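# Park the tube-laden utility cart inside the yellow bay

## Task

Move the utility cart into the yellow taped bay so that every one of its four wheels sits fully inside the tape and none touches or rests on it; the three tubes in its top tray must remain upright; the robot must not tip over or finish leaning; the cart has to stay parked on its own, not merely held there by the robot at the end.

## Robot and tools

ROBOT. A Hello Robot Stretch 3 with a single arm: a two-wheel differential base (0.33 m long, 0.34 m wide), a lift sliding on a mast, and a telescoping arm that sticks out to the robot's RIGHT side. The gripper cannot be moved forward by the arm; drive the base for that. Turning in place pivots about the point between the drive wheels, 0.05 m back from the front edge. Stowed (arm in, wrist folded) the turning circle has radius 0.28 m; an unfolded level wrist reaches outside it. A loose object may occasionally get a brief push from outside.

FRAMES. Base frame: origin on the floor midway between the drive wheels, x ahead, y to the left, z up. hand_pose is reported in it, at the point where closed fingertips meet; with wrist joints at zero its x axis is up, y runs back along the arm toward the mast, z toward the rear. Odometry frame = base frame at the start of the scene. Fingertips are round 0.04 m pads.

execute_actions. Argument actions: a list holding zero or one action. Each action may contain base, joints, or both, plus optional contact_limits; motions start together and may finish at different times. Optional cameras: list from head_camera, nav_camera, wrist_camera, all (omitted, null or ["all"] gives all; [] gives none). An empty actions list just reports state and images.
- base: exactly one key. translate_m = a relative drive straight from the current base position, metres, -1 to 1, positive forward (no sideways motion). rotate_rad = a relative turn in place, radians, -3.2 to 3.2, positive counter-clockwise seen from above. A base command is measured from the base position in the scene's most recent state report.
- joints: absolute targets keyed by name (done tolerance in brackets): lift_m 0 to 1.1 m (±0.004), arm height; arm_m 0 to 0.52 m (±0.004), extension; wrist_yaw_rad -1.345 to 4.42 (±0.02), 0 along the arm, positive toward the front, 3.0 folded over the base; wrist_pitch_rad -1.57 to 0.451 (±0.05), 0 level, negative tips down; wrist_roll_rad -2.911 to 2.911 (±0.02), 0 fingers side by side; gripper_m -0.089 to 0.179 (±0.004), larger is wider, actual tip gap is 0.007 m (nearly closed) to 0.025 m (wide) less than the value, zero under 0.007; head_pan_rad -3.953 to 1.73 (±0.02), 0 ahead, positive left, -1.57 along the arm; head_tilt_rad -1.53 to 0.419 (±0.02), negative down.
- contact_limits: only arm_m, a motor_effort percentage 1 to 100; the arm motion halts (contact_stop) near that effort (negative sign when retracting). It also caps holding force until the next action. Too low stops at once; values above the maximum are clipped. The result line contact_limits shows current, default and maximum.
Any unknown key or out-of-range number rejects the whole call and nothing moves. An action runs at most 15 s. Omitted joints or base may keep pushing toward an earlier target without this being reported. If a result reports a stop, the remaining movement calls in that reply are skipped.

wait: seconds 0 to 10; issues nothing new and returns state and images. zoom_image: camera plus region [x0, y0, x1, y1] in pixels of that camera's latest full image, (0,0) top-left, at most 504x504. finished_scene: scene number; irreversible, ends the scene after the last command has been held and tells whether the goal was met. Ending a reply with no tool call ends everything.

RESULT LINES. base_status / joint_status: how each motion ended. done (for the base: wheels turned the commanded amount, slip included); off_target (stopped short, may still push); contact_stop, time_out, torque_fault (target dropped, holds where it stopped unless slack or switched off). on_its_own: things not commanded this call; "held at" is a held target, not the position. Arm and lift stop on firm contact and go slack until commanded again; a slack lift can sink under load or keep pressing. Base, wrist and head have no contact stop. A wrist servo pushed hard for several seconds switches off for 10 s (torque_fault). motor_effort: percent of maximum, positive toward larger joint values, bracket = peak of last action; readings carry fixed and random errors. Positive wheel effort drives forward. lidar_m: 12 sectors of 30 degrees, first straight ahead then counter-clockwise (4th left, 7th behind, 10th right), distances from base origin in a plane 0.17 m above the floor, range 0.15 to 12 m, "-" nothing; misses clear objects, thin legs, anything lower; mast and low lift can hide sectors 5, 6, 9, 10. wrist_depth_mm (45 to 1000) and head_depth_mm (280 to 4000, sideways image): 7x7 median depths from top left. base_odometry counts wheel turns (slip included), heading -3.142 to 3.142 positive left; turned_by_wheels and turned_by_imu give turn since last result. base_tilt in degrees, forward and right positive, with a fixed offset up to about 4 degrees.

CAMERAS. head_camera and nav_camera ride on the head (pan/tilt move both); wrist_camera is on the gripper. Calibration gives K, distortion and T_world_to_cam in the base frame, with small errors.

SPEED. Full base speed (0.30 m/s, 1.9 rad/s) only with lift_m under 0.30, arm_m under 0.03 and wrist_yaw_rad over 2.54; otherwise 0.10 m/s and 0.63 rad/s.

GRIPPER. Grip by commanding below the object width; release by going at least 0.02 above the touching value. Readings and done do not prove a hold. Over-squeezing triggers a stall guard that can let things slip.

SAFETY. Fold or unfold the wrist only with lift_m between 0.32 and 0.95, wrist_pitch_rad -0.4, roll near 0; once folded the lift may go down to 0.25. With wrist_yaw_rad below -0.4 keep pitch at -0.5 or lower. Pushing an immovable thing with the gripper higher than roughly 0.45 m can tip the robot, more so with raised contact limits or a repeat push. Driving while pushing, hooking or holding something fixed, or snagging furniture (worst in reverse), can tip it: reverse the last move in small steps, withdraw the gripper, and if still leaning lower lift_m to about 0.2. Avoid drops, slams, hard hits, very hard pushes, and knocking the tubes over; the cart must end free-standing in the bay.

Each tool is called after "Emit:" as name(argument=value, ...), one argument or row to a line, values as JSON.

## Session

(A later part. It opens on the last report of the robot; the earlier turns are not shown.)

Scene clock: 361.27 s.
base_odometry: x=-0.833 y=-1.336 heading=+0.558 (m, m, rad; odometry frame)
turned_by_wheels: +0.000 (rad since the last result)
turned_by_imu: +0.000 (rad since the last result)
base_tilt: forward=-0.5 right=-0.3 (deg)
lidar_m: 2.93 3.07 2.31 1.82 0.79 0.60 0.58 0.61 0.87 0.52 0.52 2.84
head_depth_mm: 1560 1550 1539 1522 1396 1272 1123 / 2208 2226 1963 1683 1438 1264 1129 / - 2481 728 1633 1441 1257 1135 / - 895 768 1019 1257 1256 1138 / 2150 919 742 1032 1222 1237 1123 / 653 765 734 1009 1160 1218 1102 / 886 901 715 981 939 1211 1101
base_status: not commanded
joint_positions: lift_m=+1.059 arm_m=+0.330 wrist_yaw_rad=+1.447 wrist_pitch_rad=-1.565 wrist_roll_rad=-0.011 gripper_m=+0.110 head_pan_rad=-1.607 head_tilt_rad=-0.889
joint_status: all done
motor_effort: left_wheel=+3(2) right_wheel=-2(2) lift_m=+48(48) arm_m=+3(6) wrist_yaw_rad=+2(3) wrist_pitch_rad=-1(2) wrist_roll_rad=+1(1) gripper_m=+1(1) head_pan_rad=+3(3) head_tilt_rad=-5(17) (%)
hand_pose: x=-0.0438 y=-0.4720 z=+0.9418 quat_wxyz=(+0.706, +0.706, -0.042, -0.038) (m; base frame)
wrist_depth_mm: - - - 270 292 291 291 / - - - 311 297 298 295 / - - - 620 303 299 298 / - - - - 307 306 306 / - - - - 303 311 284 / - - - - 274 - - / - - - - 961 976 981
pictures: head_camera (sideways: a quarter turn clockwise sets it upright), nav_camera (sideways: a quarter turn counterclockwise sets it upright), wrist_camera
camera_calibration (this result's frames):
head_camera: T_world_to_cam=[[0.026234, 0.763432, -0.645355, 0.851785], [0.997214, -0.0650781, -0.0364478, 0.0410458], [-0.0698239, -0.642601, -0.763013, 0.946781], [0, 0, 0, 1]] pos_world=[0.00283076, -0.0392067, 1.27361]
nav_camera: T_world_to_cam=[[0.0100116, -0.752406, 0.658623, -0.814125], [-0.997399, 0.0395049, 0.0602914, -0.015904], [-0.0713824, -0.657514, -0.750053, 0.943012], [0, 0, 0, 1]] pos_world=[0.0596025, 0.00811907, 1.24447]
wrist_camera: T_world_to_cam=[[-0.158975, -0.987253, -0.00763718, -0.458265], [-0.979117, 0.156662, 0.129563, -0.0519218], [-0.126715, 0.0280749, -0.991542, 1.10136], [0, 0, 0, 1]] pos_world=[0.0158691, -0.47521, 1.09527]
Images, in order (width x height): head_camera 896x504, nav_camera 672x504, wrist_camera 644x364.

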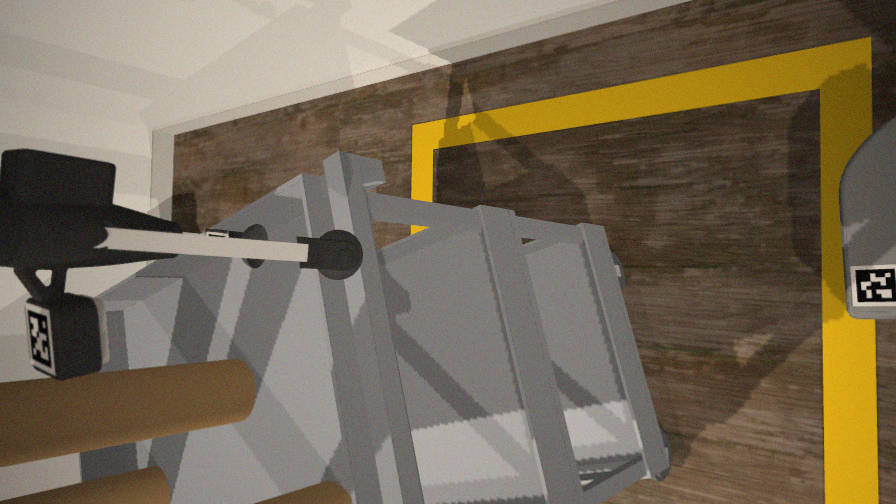

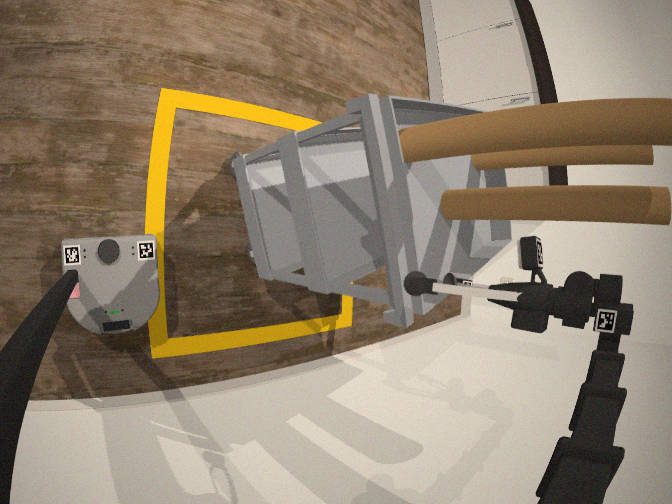

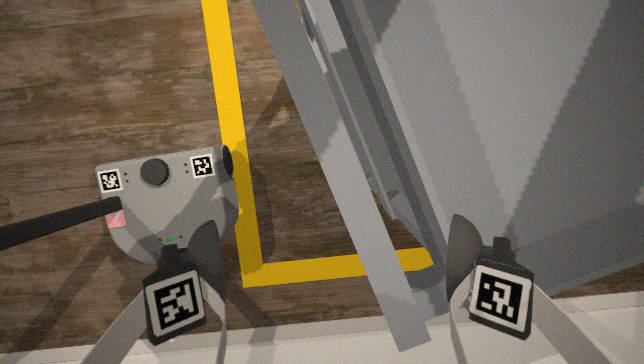

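Emit:
execute_actions(
  actions=[
    {"base":{"translate_m":0.04},"joints":{"wrist_yaw_rad":1.8,"arm_m":0.36}},
  ],
  cameras=["wrist_camera","head_camera"],
)

Scene clock: 366.43 s.
base_odometry: x=-0.799 y=-1.315 heading=+0.559 (m, m, rad; odometry frame)
turned_by_wheels: +0.000 (rad since the last result)
turned_by_imu: -0.001 (rad since the last result)
base_tilt: forward=-0.6 right=-0.3 (deg)
lidar_m: 2.88 3.07 2.32 1.81 0.84 0.64 0.62 0.65 0.58 0.51 0.51 2.83
head_depth_mm: 1673 1666 1652 1602 1422 1269 1125 / 2217 2329 1975 1683 1440 1265 1124 / 2391 2496 708 1562 1405 1251 1135 / - 929 650 1042 1261 1247 1141 / 1066 861 743 1015 1198 1247 1123 / 658 816 736 1005 1168 1214 1103 / 870 874 649 977 938 1210 1097
base_status: done
joint_positions: lift_m=+1.059 arm_m=+0.360 wrist_yaw_rad=+1.796 wrist_pitch_rad=-1.565 wrist_roll_rad=-0.011 gripper_m=+0.110 head_pan_rad=-1.607 head_tilt_rad=-0.889
joint_status: all done
motor_effort: left_wheel=+3(8) right_wheel=-2(3) lift_m=+48(48) arm_m=+3(5) wrist_yaw_rad=+2(2) wrist_pitch_rad=-1(1) wrist_roll_rad=+1(1) gripper_m=+0(1) head_pan_rad=+2(2) head_tilt_rad=-5(5) (%)
hand_pose: x=-0.0433 y=-0.5099 z=+0.9418 quat_wxyz=(+0.702, +0.702, +0.082, +0.085) (m; base frame)
wrist_depth_mm: - - - 309 291 290 290 / - - - 601 299 295 294 / - - - 237 304 302 301 / - - - 252 307 307 307 / - - - 273 313 310 313 / - - - - 316 - 318 / 924 947 - 287 317 306 319
pictures: head_camera (sideways: a quarter turn clockwise sets it upright), wrist_camera
camera_calibration (this result's frames):
head_camera: T_world_to_cam=[[0.0262337, 0.763433, -0.645355, 0.851785], [0.997214, -0.0650776, -0.0364478, 0.0410458], [-0.0698236, -0.642601, -0.763013, 0.946781], [0, 0, 0, 1]] pos_world=[0.00283078, -0.0392067, 1.27361]
wrist_camera: T_world_to_cam=[[0.18851, -0.982042, -0.00763698, -0.477823], [-0.973605, -0.187898, 0.129569, -0.220968], [-0.128677, -0.0169896, -0.991541, 1.07942], [0, 0, 0, 1]] pos_world=[0.0138355, -0.492423, 1.09527]
Images, in order (width x height): head_camera 896x504, wrist_camera 644x364.

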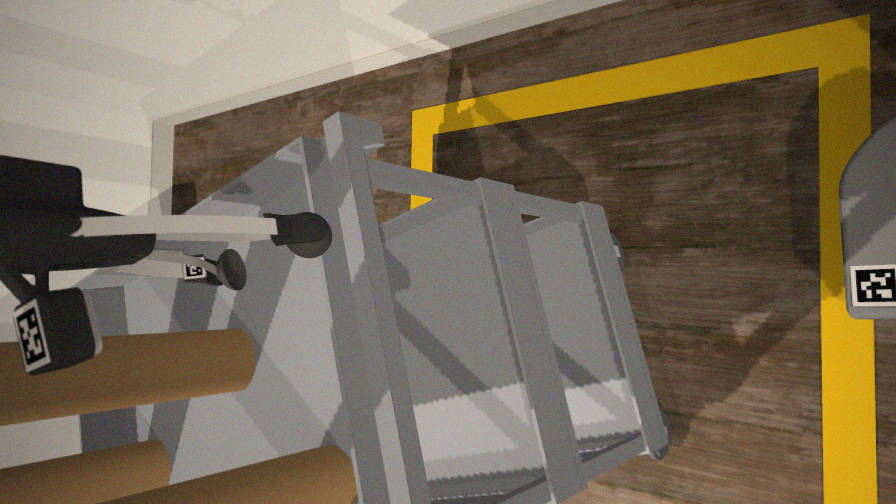

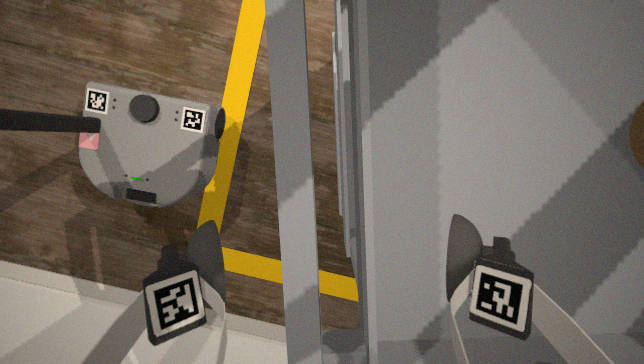

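Emit:
execute_actions(
  actions=[
    {"joints":{"lift_m":0.94}},
  ],
  cameras=["wrist_camera"],
)

Emit:
execute_actions(
  actions=[
    {"joints":{"gripper_m":0.04}},
  ],
  cameras=[],
)

Emit:
execute_actions(
  actions=[
    {"joints":{"arm_m":0.25,"head_tilt_rad":-1.0}},
  ],
)

Scene clock: 372.03 s.
base_odometry: x=-0.799 y=-1.315 heading=+0.559 (m, m, rad; odometry frame)
turned_by_wheels: +0.000 (rad since the last result)
turned_by_imu: -0.001 (rad since the last result)
base_tilt: forward=-0.6 right=-0.4 (deg)
lidar_m: 2.89 3.08 2.32 1.81 0.84 0.64 0.62 0.65 0.58 0.51 0.51 2.84
head_depth_mm: 1592 - - 1613 1435 1271 1122 / - 2398 1965 1676 1444 1262 1123 / 2392 2501 707 1556 1407 1253 1137 / - - 645 1037 1257 1248 1137 / 1052 885 743 1020 1202 1243 1129 / 656 818 737 1005 1176 1215 1100 / 871 874 649 976 939 1211 1100
base_status: not commanded
joint_positions: lift_m=+0.941 arm_m=+0.360 wrist_yaw_rad=+1.796 wrist_pitch_rad=-1.565 wrist_roll_rad=-0.011 gripper_m=+0.110 head_pan_rad=-1.607 head_tilt_rad=-0.889
joint_status: all done
motor_effort: left_wheel=+2(3) right_wheel=-3(2) lift_m=+20(45) arm_m=+3(3) wrist_yaw_rad=+3(2) wrist_pitch_rad=-1(1) wrist_roll_rad=+0(1) gripper_m=+0(1) head_pan_rad=+3(3) head_tilt_rad=-5(5) (%)
hand_pose: x=-0.0433 y=-0.5099 z=+0.8229 quat_wxyz=(+0.702, +0.702, +0.082, +0.085) (m; base frame)
wrist_depth_mm: 970 954 112 722 156 177 177 / 965 966 114 748 163 180 179 / - - 116 512 170 183 182 / - - 118 511 179 187 186 / - - 121 528 186 190 190 / - - 122 - 174 - 193 / 900 965 929 - 197 197 196
pictures: wrist_camera
camera_calibration (this result's frames):
wrist_camera: T_world_to_cam=[[0.188515, -0.982041, -0.00763698, -0.478731], [-0.973604, -0.187903, 0.129569, -0.205569], [-0.128677, -0.0169903, -0.991541, 0.961553], [0, 0, 0, 1]] pos_world=[0.0138354, -0.492424, 0.976398]
Images, in order (width x height): wrist_camera 644x364.

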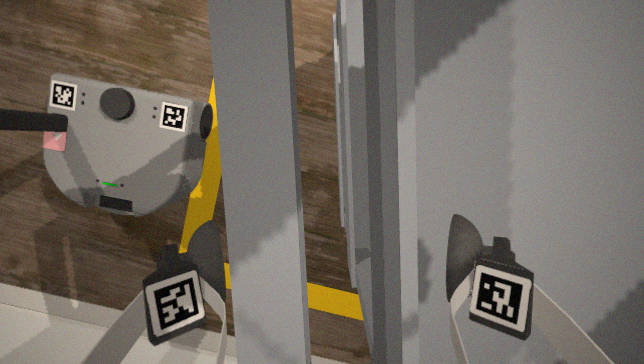

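Scene clock: 373.23 s.
base_odometry: x=-0.799 y=-1.315 heading=+0.558 (m, m, rad; odometry frame)
turned_by_wheels: +0.000 (rad since the last result)
turned_by_imu: +0.000 (rad since the last result)
base_tilt: forward=-0.3 right=-0.5 (deg)
lidar_m: 2.90 3.08 2.32 1.80 0.84 0.64 0.62 0.65 0.58 0.51 0.51 2.84
head_depth_mm: 1587 - - 1617 1441 1271 1129 / - 2403 1967 1672 1439 1259 1120 / 2370 2490 706 1563 1409 1259 1136 / - - 649 1035 1258 1247 1138 / 1055 883 743 1015 1197 1242 1122 / 657 818 736 1005 1170 1215 1102 / 874 875 650 977 941 1211 1097
base_status: not commanded
joint_positions: lift_m=+0.941 arm_m=+0.360 wrist_yaw_rad=+1.797 wrist_pitch_rad=-1.566 wrist_roll_rad=-0.011 gripper_m=+0.041 head_pan_rad=-1.607 head_tilt_rad=-0.889
joint_status: all done
motor_effort: left_wheel=+3(2) right_wheel=+0(1) lift_m=+19(20) arm_m=+3(3) wrist_yaw_rad=+2(2) wrist_pitch_rad=-1(2) wrist_roll_rad=+1(1) gripper_m=-17(89) head_pan_rad=+2(2) head_tilt_rad=-5(5) (%)
hand_pose: x=-0.0436 y=-0.5099 z=+0.8229 quat_wxyz=(+0.702, +0.702, +0.082, +0.085) (m; base frame)
wrist_depth_mm: 961 950 113 491 164 178 176 / 988 981 114 499 171 180 180 / - - 117 511 179 184 183 / - - 119 510 186 187 186 / - - 121 526 153 190 189 / - - 123 419 157 193 193 / 889 977 957 - 198 200 198
pictures: none
No camera images: the call's "cameras" was empty. Leave "cameras" out to get every camera's image.

Scene clock: 375.30 s.
base_odometry: x=-0.799 y=-1.315 heading=+0.558 (m, m, rad; odometry frame)
turned_by_wheels: +0.000 (rad since the last result)
turned_by_imu: -0.001 (rad since the last result)
base_tilt: forward=-0.5 right=-0.3 (deg)
lidar_m: 2.89 3.08 2.32 1.81 0.85 0.64 0.62 0.65 0.46 0.43 0.43 2.83
head_depth_mm: - - 1759 1522 1379 1230 1116 / 2348 2116 623 1535 1375 1225 1125 / - 737 596 936 1322 1221 - / - - 577 947 1220 1215 - / 597 692 660 942 1210 1217 1094 / 849 756 658 922 1168 1202 1090 / 830 573 602 900 1183 1199 1084
base_status: not commanded
joint_positions: lift_m=+0.941 arm_m=+0.251 wrist_yaw_rad=+1.795 wrist_pitch_rad=-1.588 wrist_roll_rad=+0.007 gripper_m=+0.041 head_pan_rad=-1.607 head_tilt_rad=-0.987
joint_status: all done
motor_effort: left_wheel=-4(9) right_wheel=+10(15) lift_m=+19(19) arm_m=-8(17) wrist_yaw_rad=+4(6) wrist_pitch_rad=+7(10) wrist_roll_rad=-8(8) gripper_m=-17(24) head_pan_rad=+3(2) head_tilt_rad=-5(14) (%)
hand_pose: x=-0.0491 y=-0.4023 z=+0.8235 quat_wxyz=(+0.704, +0.702, +0.083, +0.070) (m; base frame)
wrist_depth_mm: 926 934 990 111 165 177 176 / 965 974 944 114 159 179 181 / - - 977 116 153 185 185 / - - 998 119 149 190 188 / - - - 122 163 193 192 / - - - 125 159 196 196 / 892 964 993 128 169 204 201
pictures: head_camera (sideways: a quarter turn clockwise sets it upright), nav_camera (sideways: a quarter turn counterclockwise sets it upright), wrist_camera
camera_calibration (this result's frames):
head_camera: T_world_to_cam=[[0.0283137, 0.823218, -0.56702, 0.749711], [0.997355, -0.0612556, -0.0391308, 0.044533], [-0.0669463, -0.564412, -0.822774, 1.02446], [0, 0, 0, 1]] pos_world=[0.00294182, -0.0362274, 1.26975]
nav_camera: T_world_to_cam=[[0.0078818, -0.813553, 0.581437, -0.713545], [-0.997617, 0.0334607, 0.0603419, -0.0159608], [-0.0685467, -0.580527, -0.81135, 1.0227], [0, 0, 0, 1]] pos_world=[0.0598037, 0.0137308, 1.24561]
wrist_camera: T_world_to_cam=[[0.169682, -0.985478, -0.00648223, -0.375256], [-0.973795, -0.168674, 0.152551, -0.202297], [-0.151429, -0.0195728, -0.988274, 0.958374], [0, 0, 0, 1]] pos_world=[0.0118038, -0.385171, 0.975564]
Images, in order (width x height): head_camera 896x504, nav_camera 672x504, wrist_camera 644x364.

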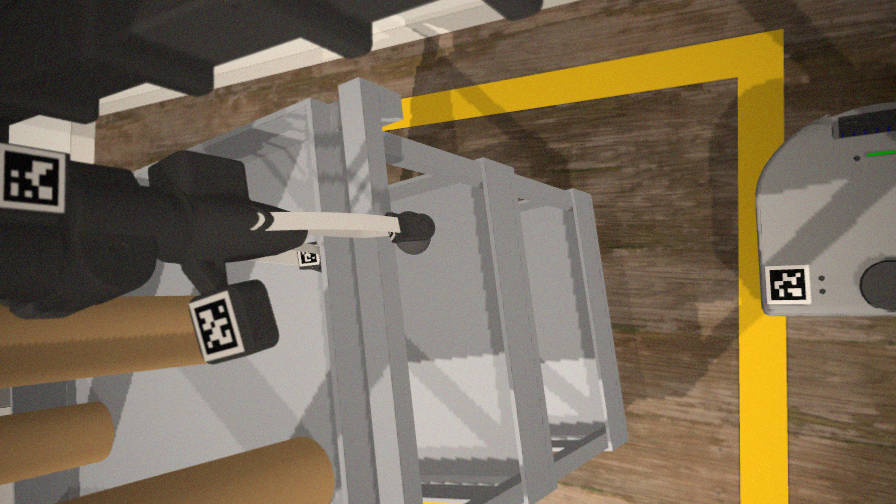

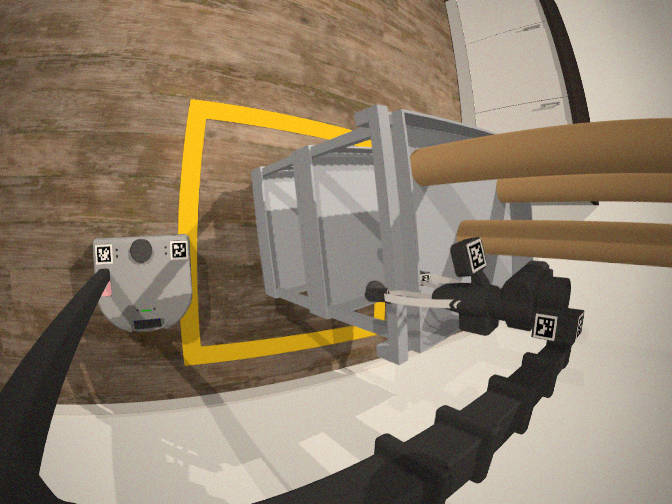

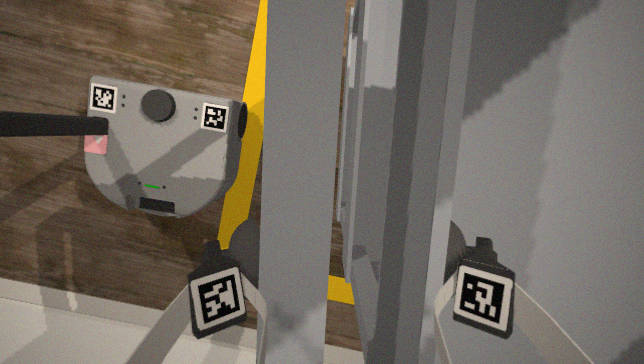

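Emit:
execute_actions(
  actions=[
    {"base":{"translate_m":-0.12}},
  ],
  cameras=["head_camera"],
)

Emit:
execute_actions(
  actions=[
    {"joints":{"gripper_m":0.11}},
  ],
  cameras=["wrist_camera"],
)

Emit:
execute_actions(
  actions=[
    {"joints":{"lift_m":1.06}},
  ],
  cameras=[],
)

Emit:
execute_actions(
  actions=[
    {"joints":{"arm_m":0.0}},
  ],
  cameras=[],
)

Emit:
execute_actions(
  actions=[
    {"base":{"translate_m":0.95},"joints":{"head_pan_rad":-2.0,"head_tilt_rad":-0.8}},
  ],
)

Scene clock: 390.00 s.
base_odometry: x=-0.901 y=-1.378 heading=+0.558 (m, m, rad; odometry frame)
turned_by_wheels: +0.000 (rad since the last result)
turned_by_imu: +0.000 (rad since the last result)
base_tilt: forward=-0.3 right=-0.4 (deg)
lidar_m: 3.01 3.08 1.84 1.60 0.68 0.51 0.50 0.53 0.47 0.40 0.40 2.83
head_depth_mm: - - 1500 1320 1305 1194 1117 / 2196 1949 1624 1560 1374 1227 1126 / - 2170 601 937 1343 1220 - / - - 571 934 1212 1216 - / 909 803 654 926 1169 1213 1094 / 573 683 656 903 1072 1208 1091 / 850 769 638 546 882 1193 1087
base_status: done
joint_positions: lift_m=+0.941 arm_m=+0.250 wrist_yaw_rad=+1.801 wrist_pitch_rad=-1.536 wrist_roll_rad=-0.017 gripper_m=+0.041 head_pan_rad=-1.607 head_tilt_rad=-0.987
joint_status: not commanded
motor_effort: left_wheel=+6(12) right_wheel=-9(26) lift_m=+19(20) arm_m=-2(7) wrist_yaw_rad=-1(4) wrist_pitch_rad=-12(27) wrist_roll_rad=+3(8) gripper_m=-16(18) head_pan_rad=+3(2) head_tilt_rad=-5(5) (%)
hand_pose: x=-0.0361 y=-0.3988 z=+0.8224 quat_wxyz=(+0.701, +0.703, +0.075, +0.099) (m; base frame)
wrist_depth_mm: 929 965 115 497 163 182 180 / 959 980 117 503 171 184 182 / 989 - 119 508 180 186 186 / - - 120 508 189 188 188 / - - 122 521 155 190 191 / 943 - 123 433 160 193 193 / 746 814 836 960 186 196 195
pictures: head_camera (sideways: a quarter turn clockwise sets it upright)
camera_calibration (this result's frames):
head_camera: T_world_to_cam=[[0.0283135, 0.823217, -0.56702, 0.749711], [0.997355, -0.0612554, -0.0391308, 0.044533], [-0.0669462, -0.564412, -0.822774, 1.02446], [0, 0, 0, 1]] pos_world=[0.00294183, -0.0362274, 1.26975]
Images, in order (width x height): head_camera 896x504.

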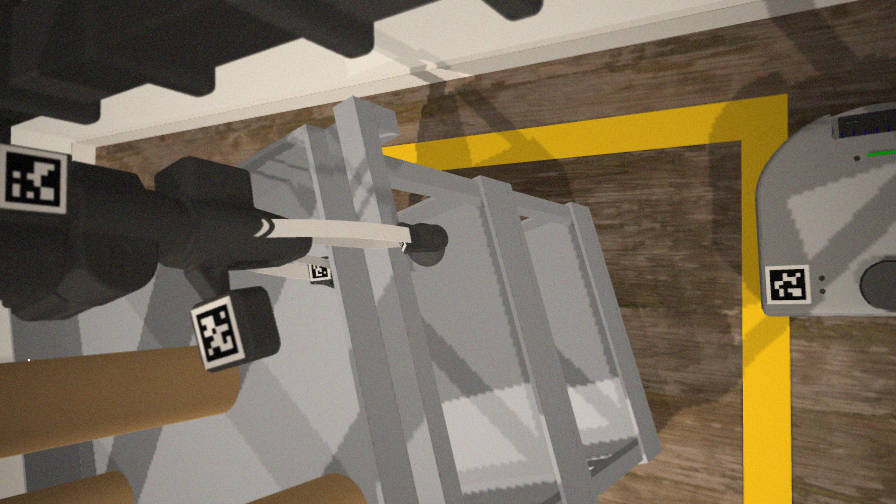

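Scene clock: 391.20 s.
base_odometry: x=-0.901 y=-1.378 heading=+0.558 (m, m, rad; odometry frame)
turned_by_wheels: +0.000 (rad since the last result)
turned_by_imu: -0.001 (rad since the last result)
base_tilt: forward=-0.3 right=-0.4 (deg)
lidar_m: 3.02 3.09 1.84 1.60 0.68 0.51 0.50 0.53 0.46 0.40 0.40 2.84
head_depth_mm: - - 1501 1313 1309 1195 1115 / 2214 1949 1628 1558 1366 1226 1125 / - 2155 594 930 1343 1222 - / - - 576 935 1213 1218 - / 908 799 654 923 1168 1212 1092 / 572 681 658 903 1066 1201 1090 / 844 769 639 546 880 1191 1085
base_status: not commanded
joint_positions: lift_m=+0.941 arm_m=+0.250 wrist_yaw_rad=+1.801 wrist_pitch_rad=-1.564 wrist_roll_rad=-0.011 gripper_m=+0.110 head_pan_rad=-1.607 head_tilt_rad=-0.987
joint_status: all done
motor_effort: left_wheel=+2(6) right_wheel=-1(8) lift_m=+20(19) arm_m=-2(2) wrist_yaw_rad=-1(2) wrist_pitch_rad=-2(12) wrist_roll_rad=+1(3) gripper_m=+0(84) head_pan_rad=+2(3) head_tilt_rad=-6(6) (%)
hand_pose: x=-0.0430 y=-0.4004 z=+0.8229 quat_wxyz=(+0.702, +0.702, +0.083, +0.087) (m; base frame)
wrist_depth_mm: 949 971 113 736 177 178 177 / 958 976 114 734 180 182 180 / - - 116 511 170 184 183 / - - 118 517 182 186 187 / - - 121 536 188 189 190 / 921 947 123 - 176 - 193 / 714 755 763 900 197 198 197
pictures: wrist_camera
camera_calibration (this result's frames):
wrist_camera: T_world_to_cam=[[0.193509, -0.981068, -0.00767331, -0.370678], [-0.972774, -0.192878, 0.128484, -0.185775], [-0.127532, -0.0173986, -0.991682, 0.963428], [0, 0, 0, 1]] pos_world=[0.0138802, -0.382731, 0.976439]
Images, in order (width x height): wrist_camera 644x364.

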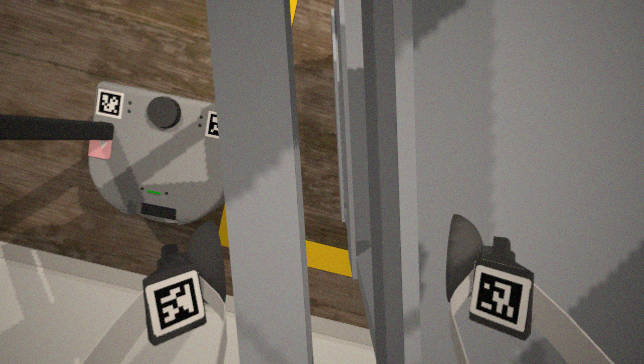

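Scene clock: 393.13 s.
base_odometry: x=-0.901 y=-1.378 heading=+0.558 (m, m, rad; odometry frame)
turned_by_wheels: +0.000 (rad since the last result)
turned_by_imu: +0.000 (rad since the last result)
base_tilt: forward=-0.6 right=-0.3 (deg)
lidar_m: 3.01 3.10 1.84 1.60 0.68 0.51 0.50 0.53 0.47 0.40 0.40 2.83
head_depth_mm: 1356 1336 1323 1308 1287 1197 1115 / 1932 1920 1634 1555 1370 1225 1121 / 2443 2123 597 934 1342 1219 - / 870 788 666 948 1221 1216 - / - 761 662 923 1171 1206 1095 / 576 680 657 904 1068 1195 1093 / 844 767 639 547 880 1191 1085
base_status: not commanded
joint_positions: lift_m=+1.059 arm_m=+0.250 wrist_yaw_rad=+1.801 wrist_pitch_rad=-1.564 wrist_roll_rad=-0.011 gripper_m=+0.110 head_pan_rad=-1.607 head_tilt_rad=-0.987
joint_status: all done
motor_effort: left_wheel=+3(2) right_wheel=-2(1) lift_m=+48(51) arm_m=-2(2) wrist_yaw_rad=-2(1) wrist_pitch_rad=-2(2) wrist_roll_rad=+1(1) gripper_m=+0(0) head_pan_rad=+3(3) head_tilt_rad=-6(5) (%)
hand_pose: x=-0.0431 y=-0.4004 z=+0.9417 quat_wxyz=(+0.702, +0.702, +0.083, +0.087) (m; base frame)
wrist_depth_mm: - - - 298 293 288 287 / - - - 619 299 299 296 / - - - 236 304 302 301 / - - - 255 307 308 307 / - - - 281 311 312 313 / 888 - - - 318 - 317 / 706 760 866 280 295 289 300
pictures: none
No camera images: the call's "cameras" was empty. Leave "cameras" out to get every camera's image.

Scene clock: 396.20 s.
base_odometry: x=-0.901 y=-1.378 heading=+0.558 (m, m, rad; odometry frame)
turned_by_wheels: +0.000 (rad since the last result)
turned_by_imu: +0.000 (rad since the last result)
base_tilt: forward=-0.5 right=-0.5 (deg)
lidar_m: 3.01 3.08 1.85 1.60 0.68 0.51 0.50 0.53 0.46 0.40 0.40 2.82
head_depth_mm: - - - 1311 1283 1193 1109 / - - - - 1352 1218 1127 / - - - - 1324 1254 - / - - 593 - 1212 1223 - / 894 751 673 - 1183 1207 1090 / 572 679 658 - 1147 1202 1090 / 845 767 638 550 881 1195 1083
base_status: not commanded
joint_positions: lift_m=+1.059 arm_m=+0.000 wrist_yaw_rad=+1.801 wrist_pitch_rad=-1.564 wrist_roll_rad=-0.011 gripper_m=+0.110 head_pan_rad=-1.607 head_tilt_rad=-0.988
joint_status: all done
motor_effort: left_wheel=+3(2) right_wheel=-2(2) lift_m=+48(48) arm_m=-4(8) wrist_yaw_rad=-1(1) wrist_pitch_rad=-2(2) wrist_roll_rad=+1(1) gripper_m=+0(0) head_pan_rad=+3(3) head_tilt_rad=-5(5) (%)
hand_pose: x=-0.0431 y=-0.1507 z=+0.9417 quat_wxyz=(+0.702, +0.702, +0.083, +0.087) (m; base frame)
wrist_depth_mm: - - - - - 599 601 / - - - - - 605 592 / - - - - - 618 622 / - - - - - 643 642 / - - - - - 653 635 / 870 997 - - - - 440 / 714 732 834 934 - - 261
pictures: none
No camera images: the call's "cameras" was empty. Leave "cameras" out to get every camera's image.

Scene clock: 406.83 s.
base_odometry: x=-0.095 y=-0.875 heading=+0.558 (m, m, rad; odometry frame)
turned_by_wheels: +0.000 (rad since the last result)
turned_by_imu: -0.003 (rad since the last result)
base_tilt: forward=-0.4 right=-0.4 (deg)
lidar_m: 2.33 2.44 1.89 1.84 1.84 1.49 1.46 0.75 0.86 1.96 2.05 2.09
head_depth_mm: - - 890 1156 1314 1305 1149 / - - 1335 1219 1410 1302 1145 / - - 1361 1518 1476 1293 1138 / - - 1240 - 1454 1318 - / - - - - - 1258 1121 / - - - - - 1261 1125 / - - - - - - 1118
base_status: done
joint_positions: lift_m=+1.059 arm_m=+0.000 wrist_yaw_rad=+1.801 wrist_pitch_rad=-1.564 wrist_roll_rad=-0.011 gripper_m=+0.110 head_pan_rad=-1.993 head_tilt_rad=-0.804
joint_status: all done
motor_effort: left_wheel=+2(7) right_wheel=-1(3) lift_m=+48(49) arm_m=-4(4) wrist_yaw_rad=-1(2) wrist_pitch_rad=-2(2) wrist_roll_rad=+1(1) gripper_m=+0(0) head_pan_rad=-3(22) head_tilt_rad=+2(19) (%)
hand_pose: x=-0.0432 y=-0.1507 z=+0.9418 quat_wxyz=(+0.702, +0.702, +0.083, +0.087) (m; base frame)
wrist_depth_mm: - - - - - - - / - - - - - - - / - - - - - - - / - - - - - - - / - - - - - - - / - - - - - - - / - - - - - - -
pictures: head_camera (sideways: a quarter turn clockwise sets it upright), nav_camera (sideways: a quarter turn counterclockwise sets it upright), wrist_camera
camera_calibration (this result's frames):
head_camera: T_world_to_cam=[[0.288081, 0.644769, -0.708013, 0.931836], [0.898122, -0.438442, -0.0338436, 0.0382638], [-0.332244, -0.626132, -0.705388, 0.873442], [0, 0, 0, 1]] pos_world=[-0.0126143, -0.0371526, 1.27716]
nav_camera: T_world_to_cam=[[-0.249907, -0.64721, 0.720184, -0.892761], [-0.907051, 0.416755, 0.0597758, -0.0157906], [-0.338828, -0.638306, -0.691203, 0.868106], [0, 0, 0, 1]] pos_world=[0.0567084, -0.0171062, 1.24393]
wrist_camera: T_world_to_cam=[[0.193505, -0.981069, -0.00765256, -0.124748], [-0.972701, -0.192861, 0.129063, -0.153561], [-0.128096, -0.0175307, -0.991607, 1.08553], [0, 0, 0, 1]] pos_world=[0.0138218, -0.132972, 1.09528]
Images, in order (width x height): head_camera 896x504, nav_camera 672x504, wrist_camera 644x364.

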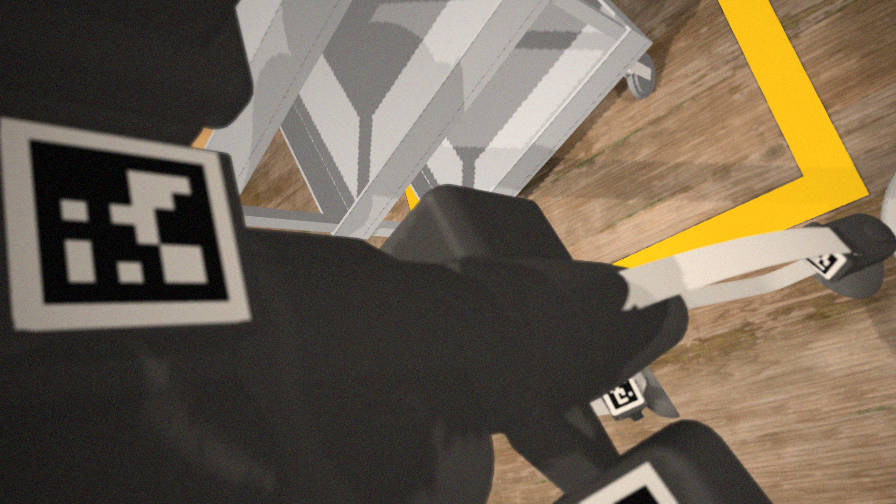

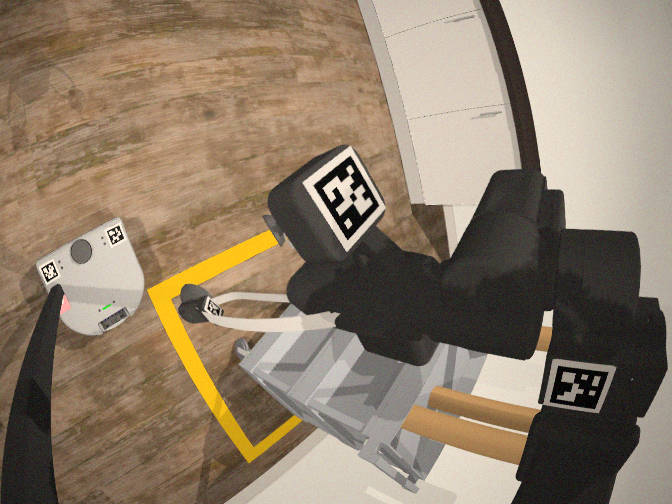

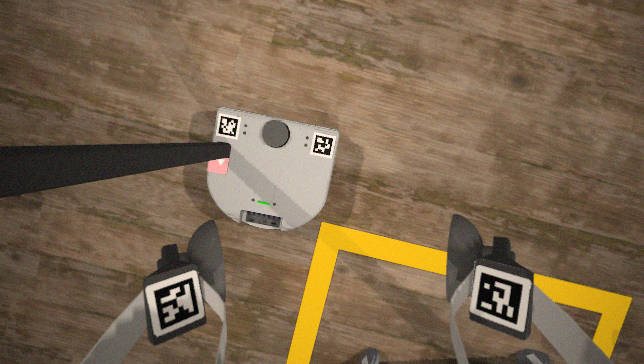

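Emit:
execute_actions(
  actions=[
    {"joints":{"lift_m":0.45,"head_pan_rad":-2.0,"head_tilt_rad":-0.65}},
  ],
  cameras=["head_camera","nav_camera"],
)

Scene clock: 415.97 s.
base_odometry: x=-0.095 y=-0.875 heading=+0.558 (m, m, rad; odometry frame)
turned_by_wheels: +0.000 (rad since the last result)
turned_by_imu: -0.001 (rad since the last result)
base_tilt: forward=-0.3 right=-0.6 (deg)
lidar_m: 2.33 2.44 1.89 1.84 1.84 1.49 1.46 0.76 0.85 1.95 2.05 2.08
head_depth_mm: 1839 1922 1130 1234 1122 1281 1203 / 904 1006 1071 1319 1373 1342 1202 / 2462 2711 1116 1362 1536 1399 1191 / 2391 2699 2776 1990 1591 1399 1193 / 2315 2577 2766 2113 1689 1389 1183 / 2184 1878 2116 2098 1667 1380 1180 / 2068 1786 2003 2080 1667 1381 1170
base_status: not commanded
joint_positions: lift_m=+0.451 arm_m=+0.000 wrist_yaw_rad=+1.801 wrist_pitch_rad=-1.565 wrist_roll_rad=-0.011 gripper_m=+0.110 head_pan_rad=-1.993 head_tilt_rad=-0.656
joint_status: all done
motor_effort: left_wheel=+2(2) right_wheel=-2(1) lift_m=+20(43) arm_m=-4(4) wrist_yaw_rad=-1(1) wrist_pitch_rad=-1(2) wrist_roll_rad=+1(1) gripper_m=+0(0) head_pan_rad=-2(3) head_tilt_rad=+2(14) (%)
hand_pose: x=-0.0433 y=-0.1507 z=+0.3329 quat_wxyz=(+0.702, +0.702, +0.083, +0.087) (m; base frame)
wrist_depth_mm: 480 479 477 467 478 468 460 / - 477 480 475 479 469 481 / - - - - 489 493 481 / - - - - 500 488 491 / - - - 502 504 504 502 / - - - 512 520 - 518 / 542 - - 537 530 526 514
pictures: head_camera (sideways: a quarter turn clockwise sets it upright), nav_camera (sideways: a quarter turn counterclockwise sets it upright)
camera_calibration (this result's frames):
head_camera: T_world_to_cam=[[0.242155, 0.542391, -0.80447, 1.05784], [0.896187, -0.442744, -0.0287441, 0.0316425], [-0.371765, -0.713996, -0.593297, 0.727878], [0, 0, 0, 1]] pos_world=[-0.0139198, -0.0400516, 1.28376]
nav_camera: T_world_to_cam=[[-0.203306, -0.543331, 0.81453, -1.01602], [-0.903445, 0.424782, 0.0578515, -0.0133187], [-0.37743, -0.724121, -0.57723, 0.720084], [0, 0, 0, 1]] pos_world=[0.0531861, -0.0249494, 1.244]
Images, in order (width x height): head_camera 896x504, nav_camera 672x504.

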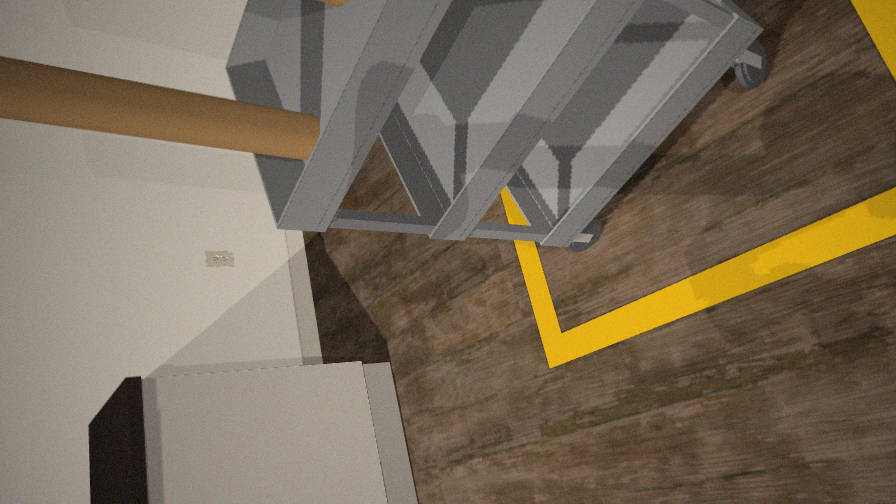

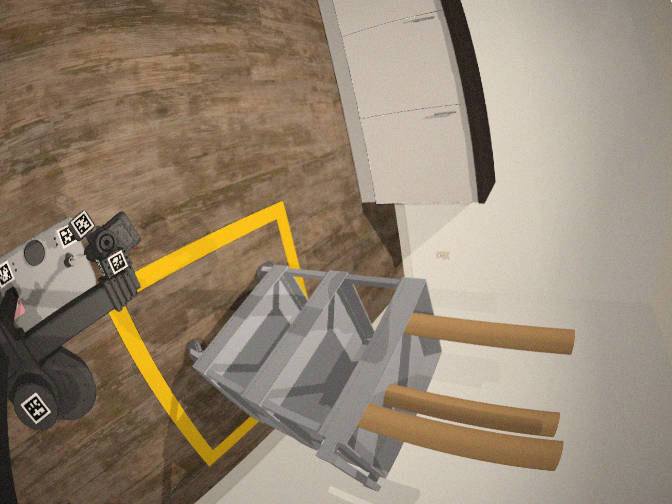

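Emit:
zoom_image(
  camera="head_camera",
  region=[400, 80, 700, 300],
)

Region (400, 80, 700, 300) of head_camera's 896x504 image, scaled by 1.680, with more detail than that image has; it fills the top 370 rows of this view, and the rest is white.

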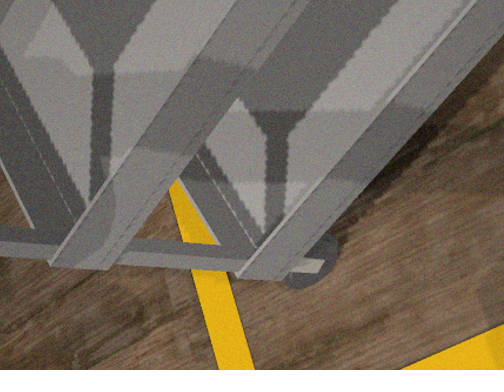

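Emit:
finished_scene(
  scene=2,
)

The scene is finished: the task was done.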